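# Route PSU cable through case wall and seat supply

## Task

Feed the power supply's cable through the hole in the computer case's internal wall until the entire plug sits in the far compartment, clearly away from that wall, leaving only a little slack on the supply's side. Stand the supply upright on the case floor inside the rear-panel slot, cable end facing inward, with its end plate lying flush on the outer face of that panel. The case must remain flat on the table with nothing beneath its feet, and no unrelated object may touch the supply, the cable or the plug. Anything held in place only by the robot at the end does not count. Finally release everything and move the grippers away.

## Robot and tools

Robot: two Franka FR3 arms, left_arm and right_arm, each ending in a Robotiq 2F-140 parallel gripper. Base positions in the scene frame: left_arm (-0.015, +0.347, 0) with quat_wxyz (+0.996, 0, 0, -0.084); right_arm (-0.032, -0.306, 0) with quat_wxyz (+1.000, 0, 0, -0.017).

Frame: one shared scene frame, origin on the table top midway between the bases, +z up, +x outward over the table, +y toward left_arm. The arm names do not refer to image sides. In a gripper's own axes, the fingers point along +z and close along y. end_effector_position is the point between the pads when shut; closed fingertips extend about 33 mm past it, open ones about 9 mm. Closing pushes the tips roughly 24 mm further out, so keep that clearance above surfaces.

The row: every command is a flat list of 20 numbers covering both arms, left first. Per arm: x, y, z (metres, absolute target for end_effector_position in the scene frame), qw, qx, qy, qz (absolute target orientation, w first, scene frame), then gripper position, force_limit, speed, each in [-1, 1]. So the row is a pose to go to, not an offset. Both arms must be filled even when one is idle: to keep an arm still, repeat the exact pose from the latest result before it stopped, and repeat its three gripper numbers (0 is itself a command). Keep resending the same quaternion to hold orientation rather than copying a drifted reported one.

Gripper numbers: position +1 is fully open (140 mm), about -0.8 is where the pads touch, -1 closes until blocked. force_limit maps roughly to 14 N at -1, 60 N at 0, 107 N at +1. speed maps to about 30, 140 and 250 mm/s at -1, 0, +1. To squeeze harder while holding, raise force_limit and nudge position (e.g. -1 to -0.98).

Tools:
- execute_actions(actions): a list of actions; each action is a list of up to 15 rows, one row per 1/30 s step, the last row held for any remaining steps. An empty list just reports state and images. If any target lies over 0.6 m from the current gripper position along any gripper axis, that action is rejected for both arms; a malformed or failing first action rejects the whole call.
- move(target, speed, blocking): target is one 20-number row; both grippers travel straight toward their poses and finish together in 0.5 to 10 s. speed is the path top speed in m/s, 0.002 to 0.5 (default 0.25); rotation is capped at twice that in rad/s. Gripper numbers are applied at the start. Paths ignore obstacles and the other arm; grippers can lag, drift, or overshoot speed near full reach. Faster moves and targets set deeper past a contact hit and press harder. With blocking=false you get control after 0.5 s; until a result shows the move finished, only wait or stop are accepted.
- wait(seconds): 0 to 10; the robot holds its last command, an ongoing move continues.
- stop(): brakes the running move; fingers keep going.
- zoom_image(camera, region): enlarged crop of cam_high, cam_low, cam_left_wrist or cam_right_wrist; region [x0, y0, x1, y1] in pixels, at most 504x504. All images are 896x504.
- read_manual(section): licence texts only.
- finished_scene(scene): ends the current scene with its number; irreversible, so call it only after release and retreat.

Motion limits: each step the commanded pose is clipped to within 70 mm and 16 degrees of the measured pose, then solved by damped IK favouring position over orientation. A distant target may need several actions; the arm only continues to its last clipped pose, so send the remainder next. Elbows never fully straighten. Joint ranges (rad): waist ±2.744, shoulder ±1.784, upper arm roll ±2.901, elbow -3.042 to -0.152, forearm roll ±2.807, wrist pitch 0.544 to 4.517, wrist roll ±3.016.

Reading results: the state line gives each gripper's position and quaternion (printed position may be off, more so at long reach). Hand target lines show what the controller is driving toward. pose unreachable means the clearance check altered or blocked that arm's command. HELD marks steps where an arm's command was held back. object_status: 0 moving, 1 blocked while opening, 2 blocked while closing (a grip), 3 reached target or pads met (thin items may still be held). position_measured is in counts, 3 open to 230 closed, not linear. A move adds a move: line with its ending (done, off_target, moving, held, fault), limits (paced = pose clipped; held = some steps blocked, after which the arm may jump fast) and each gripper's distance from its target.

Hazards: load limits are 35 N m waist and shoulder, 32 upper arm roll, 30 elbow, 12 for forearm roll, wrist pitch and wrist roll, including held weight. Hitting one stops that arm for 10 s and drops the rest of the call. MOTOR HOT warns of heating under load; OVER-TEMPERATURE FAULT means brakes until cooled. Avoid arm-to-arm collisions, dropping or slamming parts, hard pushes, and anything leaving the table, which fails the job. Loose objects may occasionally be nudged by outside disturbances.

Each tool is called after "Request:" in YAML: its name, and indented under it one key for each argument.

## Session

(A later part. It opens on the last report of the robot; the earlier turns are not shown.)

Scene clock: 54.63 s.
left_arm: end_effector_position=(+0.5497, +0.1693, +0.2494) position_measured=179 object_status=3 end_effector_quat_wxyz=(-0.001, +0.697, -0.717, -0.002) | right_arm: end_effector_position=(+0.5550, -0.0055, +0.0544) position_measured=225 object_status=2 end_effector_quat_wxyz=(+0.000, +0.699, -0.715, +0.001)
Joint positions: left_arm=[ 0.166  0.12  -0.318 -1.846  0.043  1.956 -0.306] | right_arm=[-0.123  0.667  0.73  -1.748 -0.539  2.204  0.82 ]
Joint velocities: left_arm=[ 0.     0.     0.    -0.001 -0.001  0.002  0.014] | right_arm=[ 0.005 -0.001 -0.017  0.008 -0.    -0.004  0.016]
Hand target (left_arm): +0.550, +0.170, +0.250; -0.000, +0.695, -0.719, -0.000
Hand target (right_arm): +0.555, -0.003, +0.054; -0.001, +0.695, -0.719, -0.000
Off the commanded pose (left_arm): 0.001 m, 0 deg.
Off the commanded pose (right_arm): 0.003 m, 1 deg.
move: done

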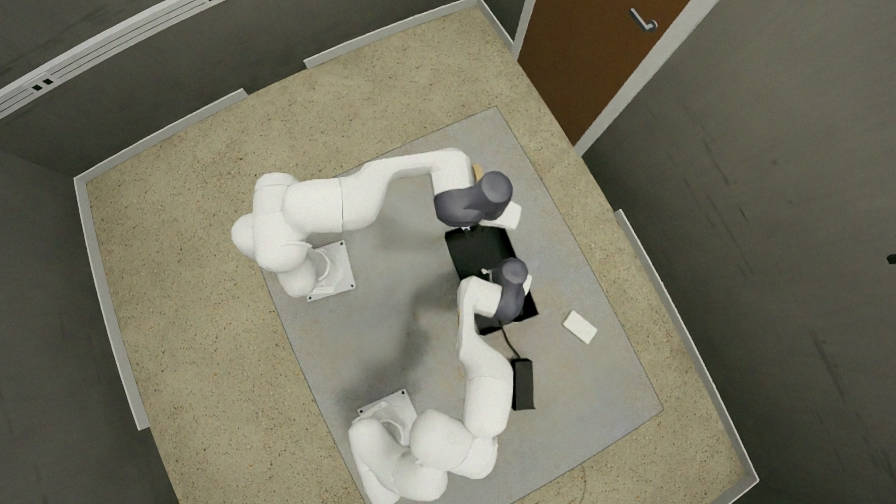

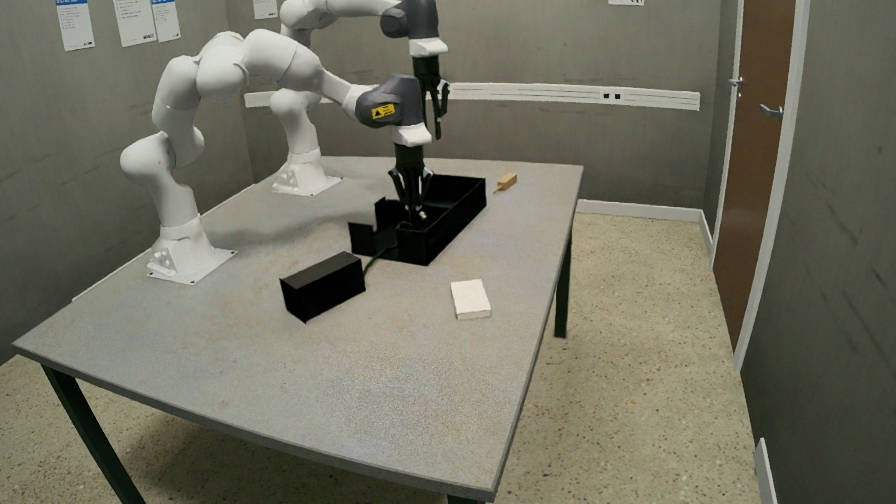

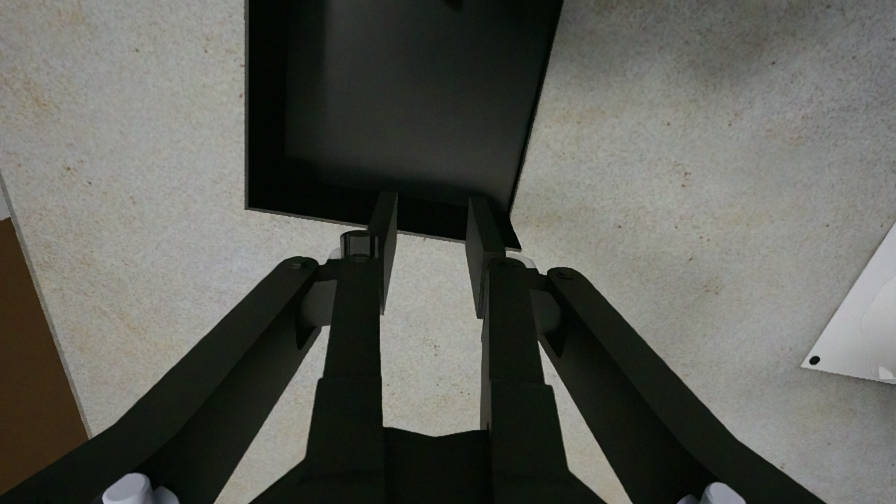

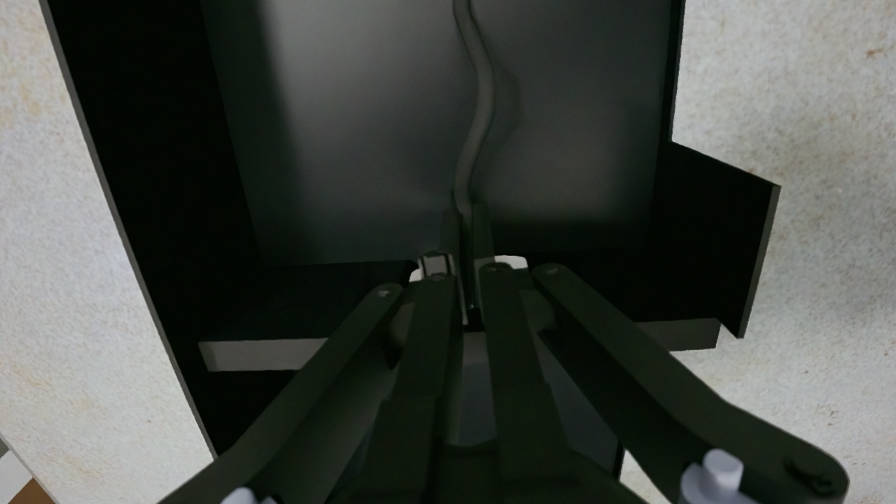

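Request:
move:
  target: [0.55,0.17,0.25,0,0.695,-0.719,0,-0.4,0,0,0.554,0.006,0.044,0,0.695,-0.719,0,-1,0,0]
  speed: 0.04

Request:
move:
  target: [0.55,0.17,0.25,0,0.695,-0.719,0,-0.4,0,0,0.554,0.004,0.044,0,0.695,-0.719,0,-0.4,0,0]

Request:
move:
  target: [0.55,0.17,0.25,0,0.695,-0.719,0,-0.4,0,0,0.554,-0.03,0.15,0,0.695,-0.719,0,-0.4,0,0]

Request:
move:
  target: [0.555,0.055,0.12,0,0.695,-0.719,0,-0.3,0,0,0.51,-0.35,0.17,0,0.574,-0.819,0,0.4,0.6,0]
  speed: 0.35

Scene clock: 61.17 s.
left_arm: end_effector_position=(+0.5494, +0.1695, +0.2494) position_measured=179 object_status=3 end_effector_quat_wxyz=(-0.001, +0.695, -0.719, -0.002) | right_arm: end_effector_position=(+0.5553, +0.0010, +0.0474) position_measured=225 object_status=2 end_effector_quat_wxyz=(+0.002, +0.697, -0.717, +0.002)
Joint positions: left_arm=[ 0.166  0.119 -0.318 -1.847  0.043  1.957 -0.302] | right_arm=[-0.094  0.686  0.713 -1.729 -0.545  2.204  0.836]
Joint velocities: left_arm=[ 0.001 -0.001  0.001 -0.001  0.     0.002  0.   ] | right_arm=[ 0.009 -0.    -0.007  0.005  0.001  0.     0.011]
Hand target (left_arm): +0.550, +0.170, +0.250; -0.000, +0.695, -0.719, -0.000
Hand target (right_arm): +0.554, +0.006, +0.044; -0.000, +0.695, -0.719, -0.000
Off the commanded pose (left_arm): 0.001 m, 0 deg.
Off the commanded pose (right_arm): 0.006 m, 0 deg.
move: off_target (right_arm)

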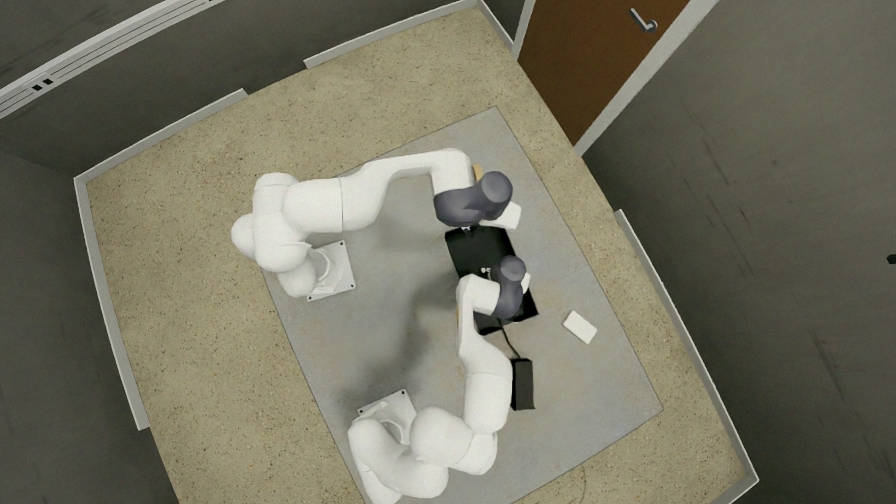

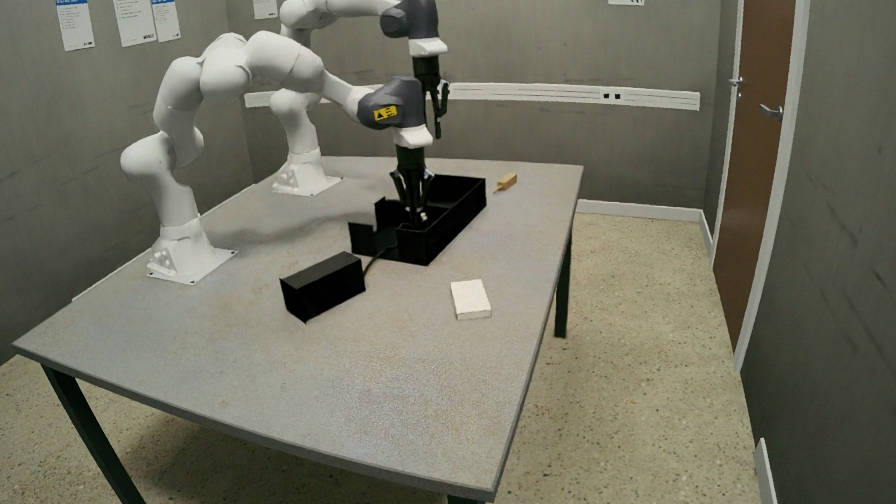

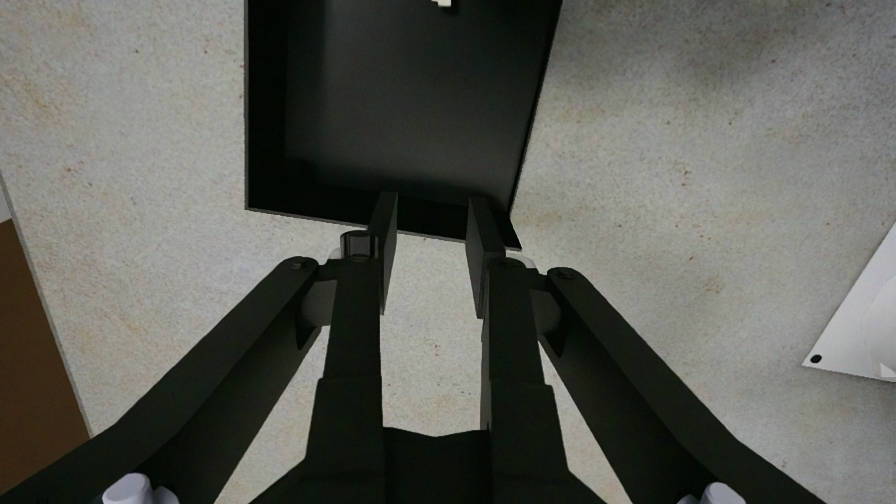

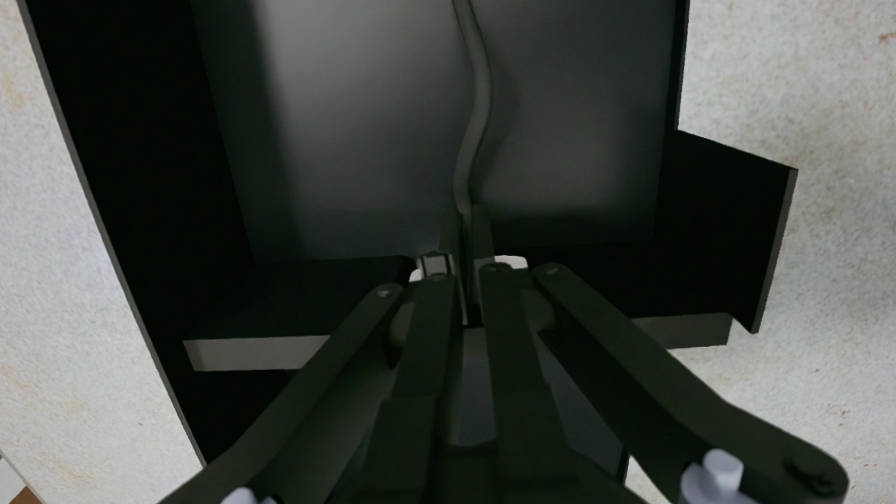

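Scene clock: 61.87 s.
left_arm: end_effector_position=(+0.5494, +0.1695, +0.2494) position_measured=179 object_status=3 end_effector_quat_wxyz=(-0.001, +0.695, -0.719, -0.002) | right_arm: end_effector_position=(+0.5547, +0.0008, +0.0465) position_measured=179 object_status=3 end_effector_quat_wxyz=(+0.002, +0.696, -0.718, +0.002)
Joint positions: left_arm=[ 0.166  0.119 -0.318 -1.847  0.043  1.957 -0.302] | right_arm=[-0.094  0.685  0.712 -1.732 -0.545  2.206  0.839]
Joint velocities: left_arm=[ 0.    -0.     0.    -0.001  0.001  0.     0.   ] | right_arm=[ 0.001 -0.001 -0.001  0.     0.    -0.     0.004]
Hand target (left_arm): +0.550, +0.170, +0.250; -0.000, +0.695, -0.719, -0.000
Hand target (right_arm): +0.554, +0.004, +0.044; -0.000, +0.695, -0.719, -0.000
Off the commanded pose (left_arm): 0.001 m, 0 deg.
Off the commanded pose (right_arm): 0.004 m, 0 deg.
move: off_target (right_arm)

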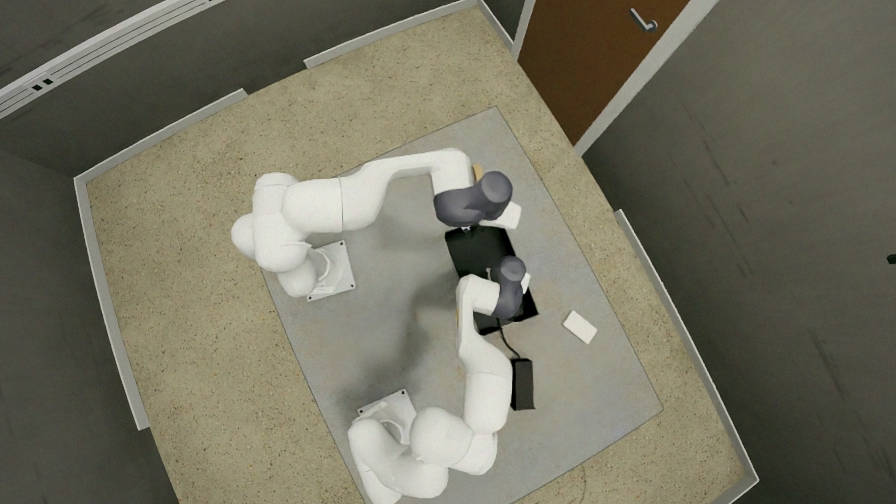

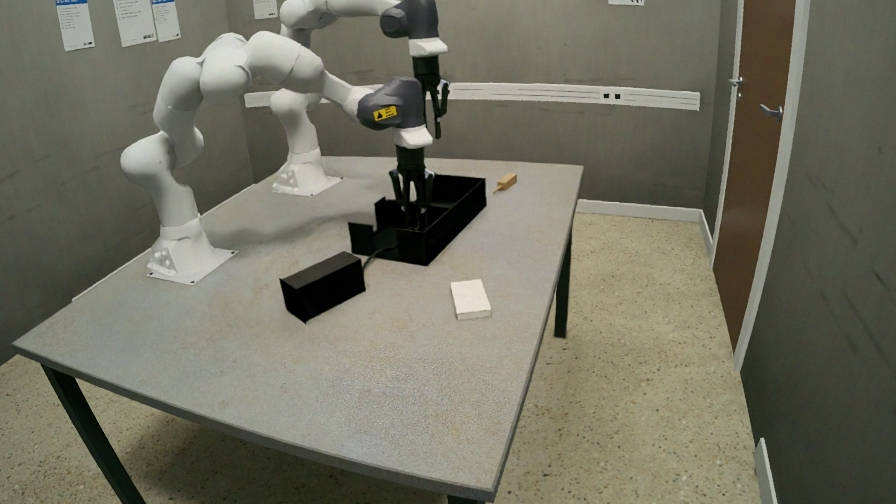

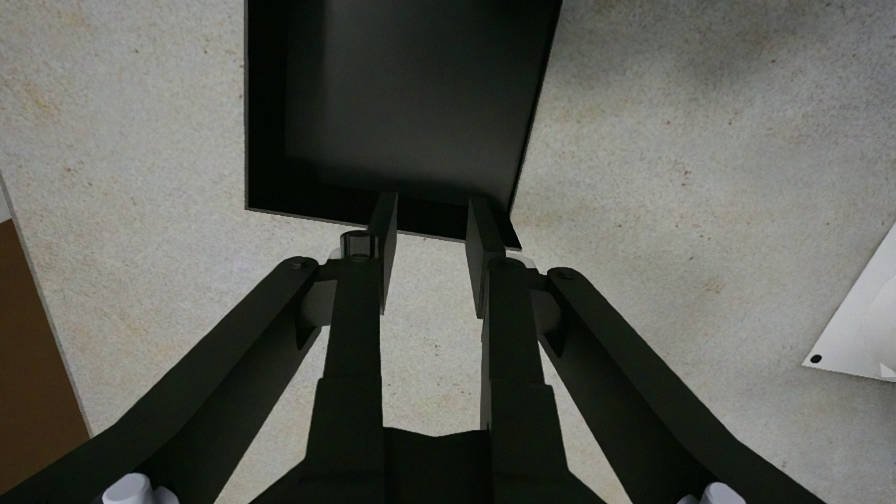

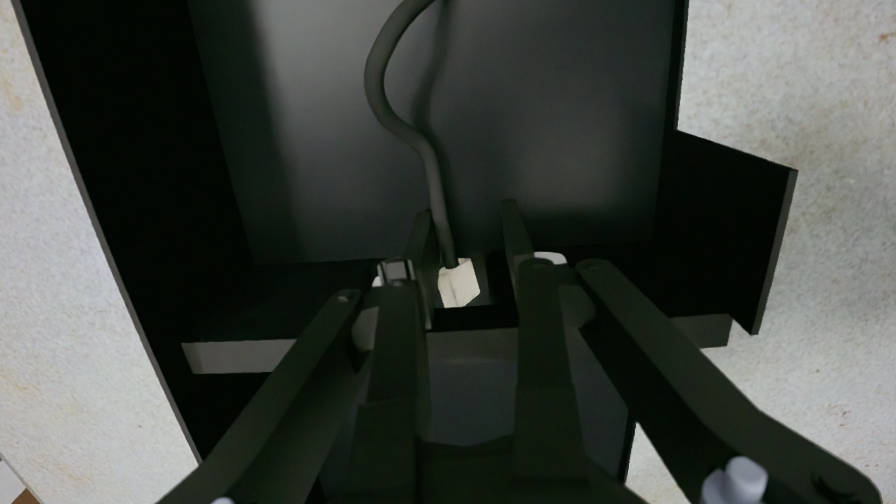

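Scene clock: 62.93 s.
left_arm: end_effector_position=(+0.5494, +0.1695, +0.2494) position_measured=179 object_status=3 end_effector_quat_wxyz=(-0.001, +0.695, -0.719, -0.002) | right_arm: end_effector_position=(+0.5564, -0.0307, +0.1508) position_measured=179 object_status=3 end_effector_quat_wxyz=(-0.002, +0.689, -0.725, +0.005)
Joint positions: left_arm=[ 0.166  0.119 -0.318 -1.847  0.043  1.957 -0.302] | right_arm=[-0.234  0.501  0.827 -1.744 -0.423  2.066  0.752]
Joint velocities: left_arm=[ 0.002 -0.002  0.001  0.    -0.001  0.    -0.001] | right_arm=[-0.005  0.002  0.008  0.    -0.001 -0.014 -0.023]
Hand target (left_arm): +0.550, +0.170, +0.250; -0.000, +0.695, -0.719, -0.000
Hand target (right_arm): +0.553, -0.031, +0.149; +0.001, +0.694, -0.720, +0.002
Off the commanded pose (left_arm): 0.001 m, 0 deg.
Off the commanded pose (right_arm): 0.003 m, 1 deg.
move: done

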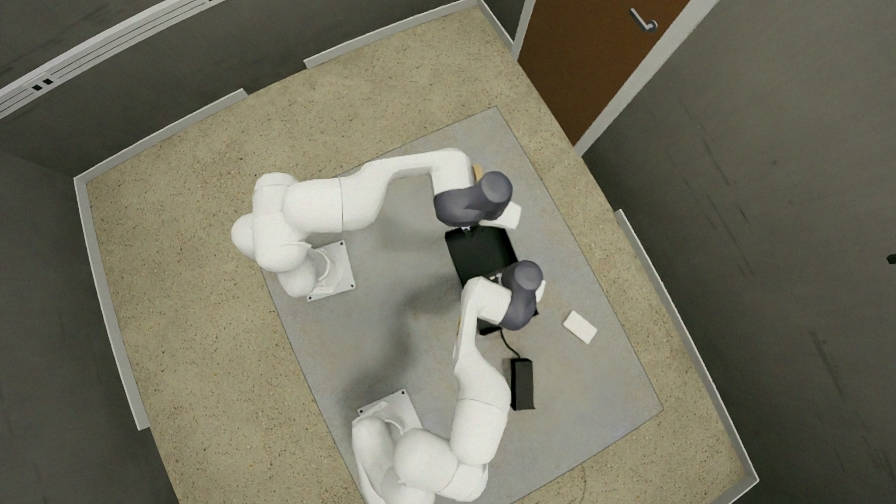

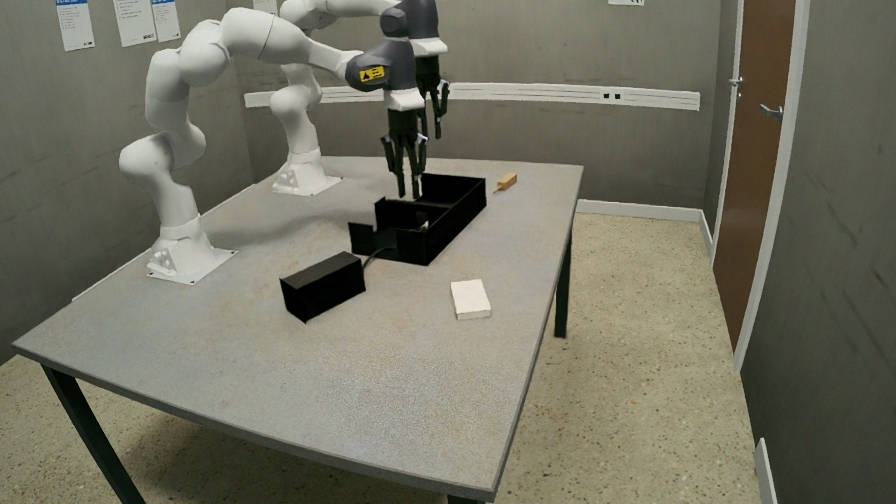

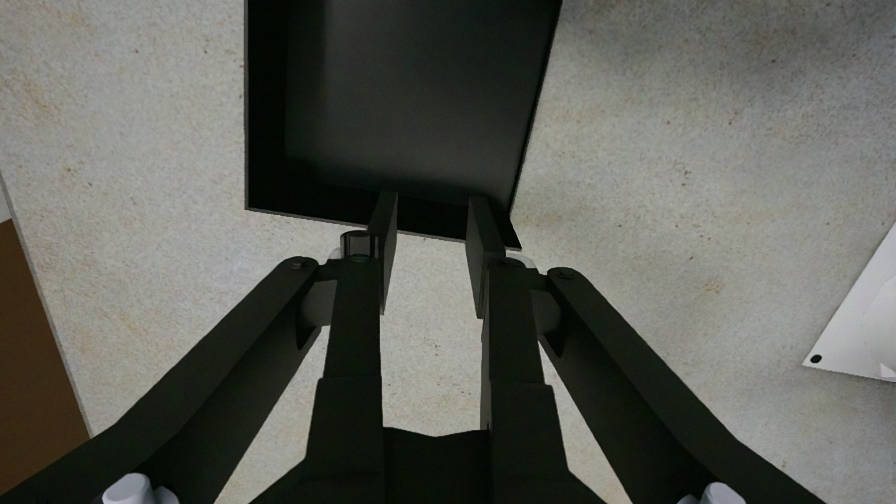

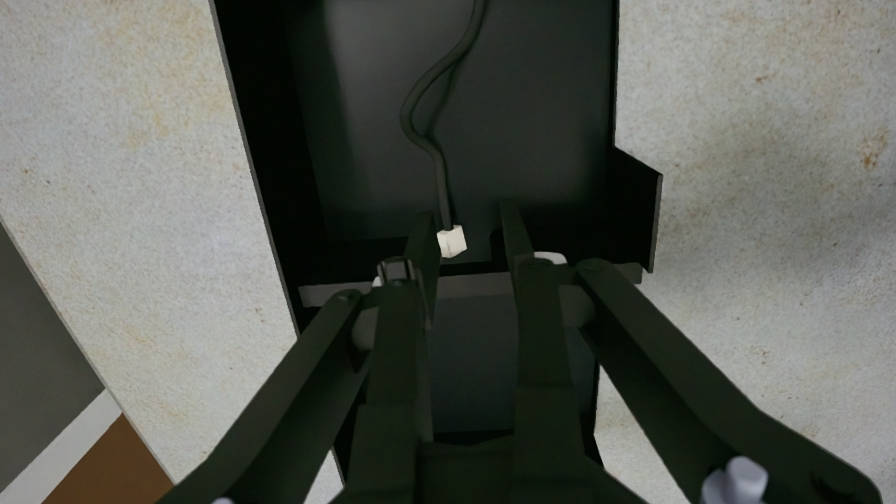

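Scene clock: 64.87 s.
left_arm: end_effector_position=(+0.5486, +0.0556, +0.1200) position_measured=167 object_status=3 end_effector_quat_wxyz=(+0.004, +0.693, -0.721, -0.001) | right_arm: end_effector_position=(+0.5020, -0.3514, +0.1680) position_measured=78 object_status=3 end_effector_quat_wxyz=(-0.009, -0.567, +0.824, +0.001)
Joint positions: left_arm=[-0.012  0.38  -0.323 -1.839  0.138  2.192 -0.524] | right_arm=[-0.859  0.051  0.82  -2.161 -0.057  2.179  0.325]
Joint velocities: left_arm=[-0.    -0.001  0.003  0.002  0.001  0.001 -0.011] | right_arm=[-0.001 -0.001  0.    -0.001  0.003  0.002 -0.031]
Hand target (left_arm): +0.550, +0.055, +0.121; +0.002, +0.695, -0.719, +0.000
Hand target (right_arm): +0.503, -0.351, +0.169; -0.007, -0.573, +0.820, +0.001
Off the commanded pose (left_arm): 0.006 m, 1 deg.
Off the commanded pose (right_arm): 0.008 m, 1 deg.
move: off_target (left_arm, right_arm)

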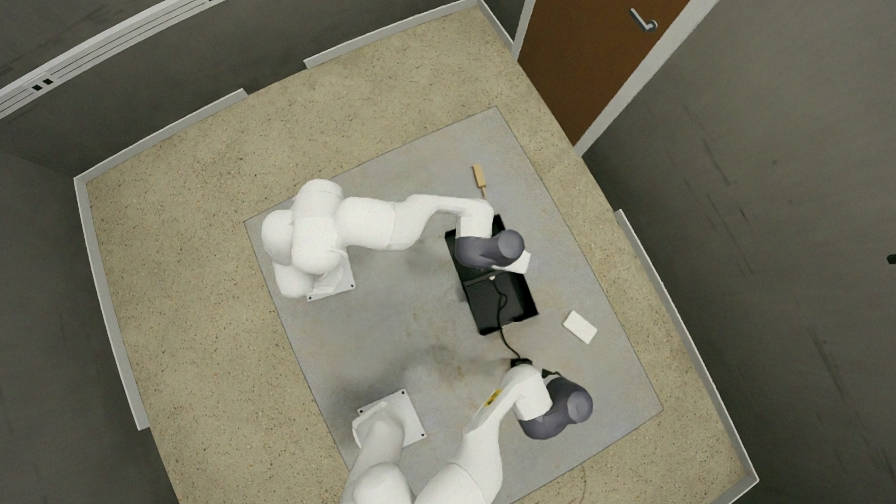

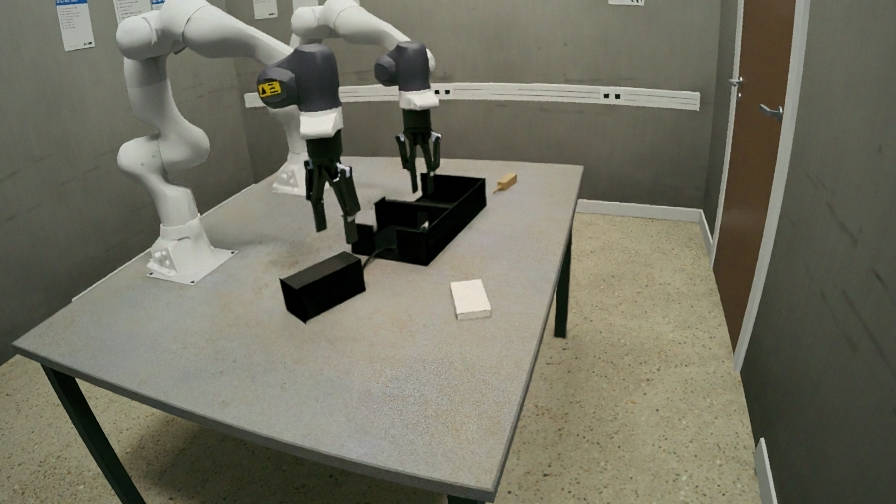

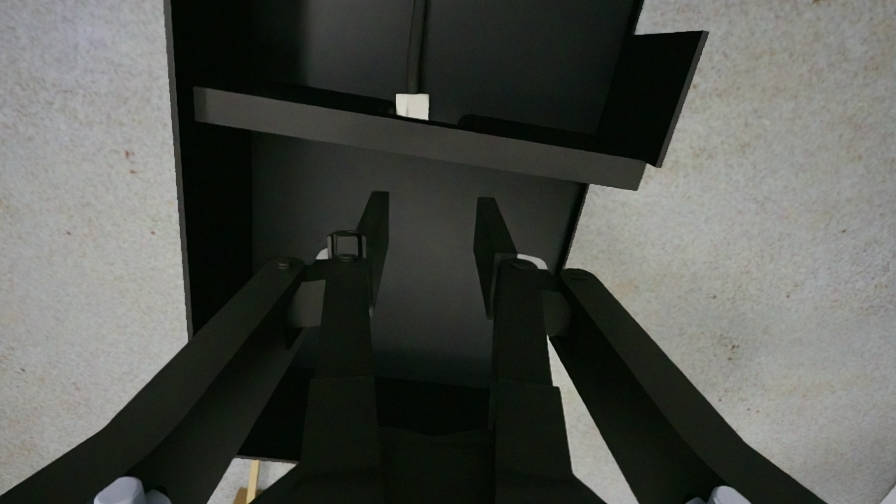

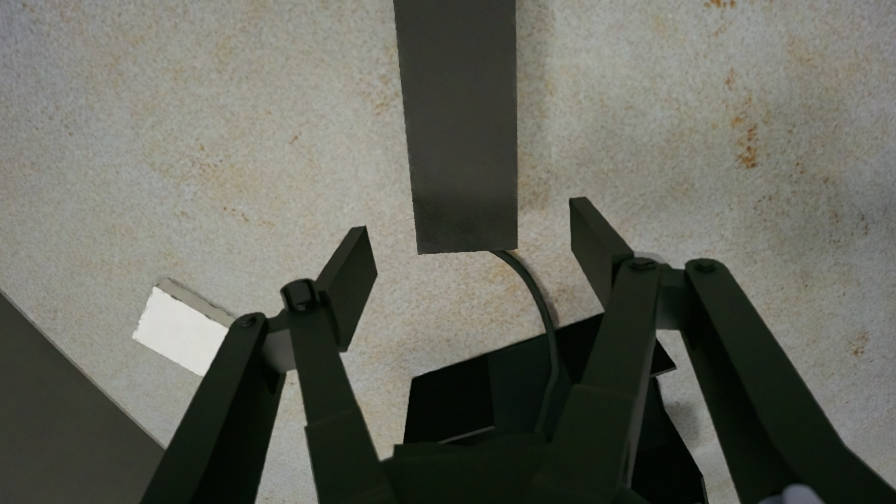

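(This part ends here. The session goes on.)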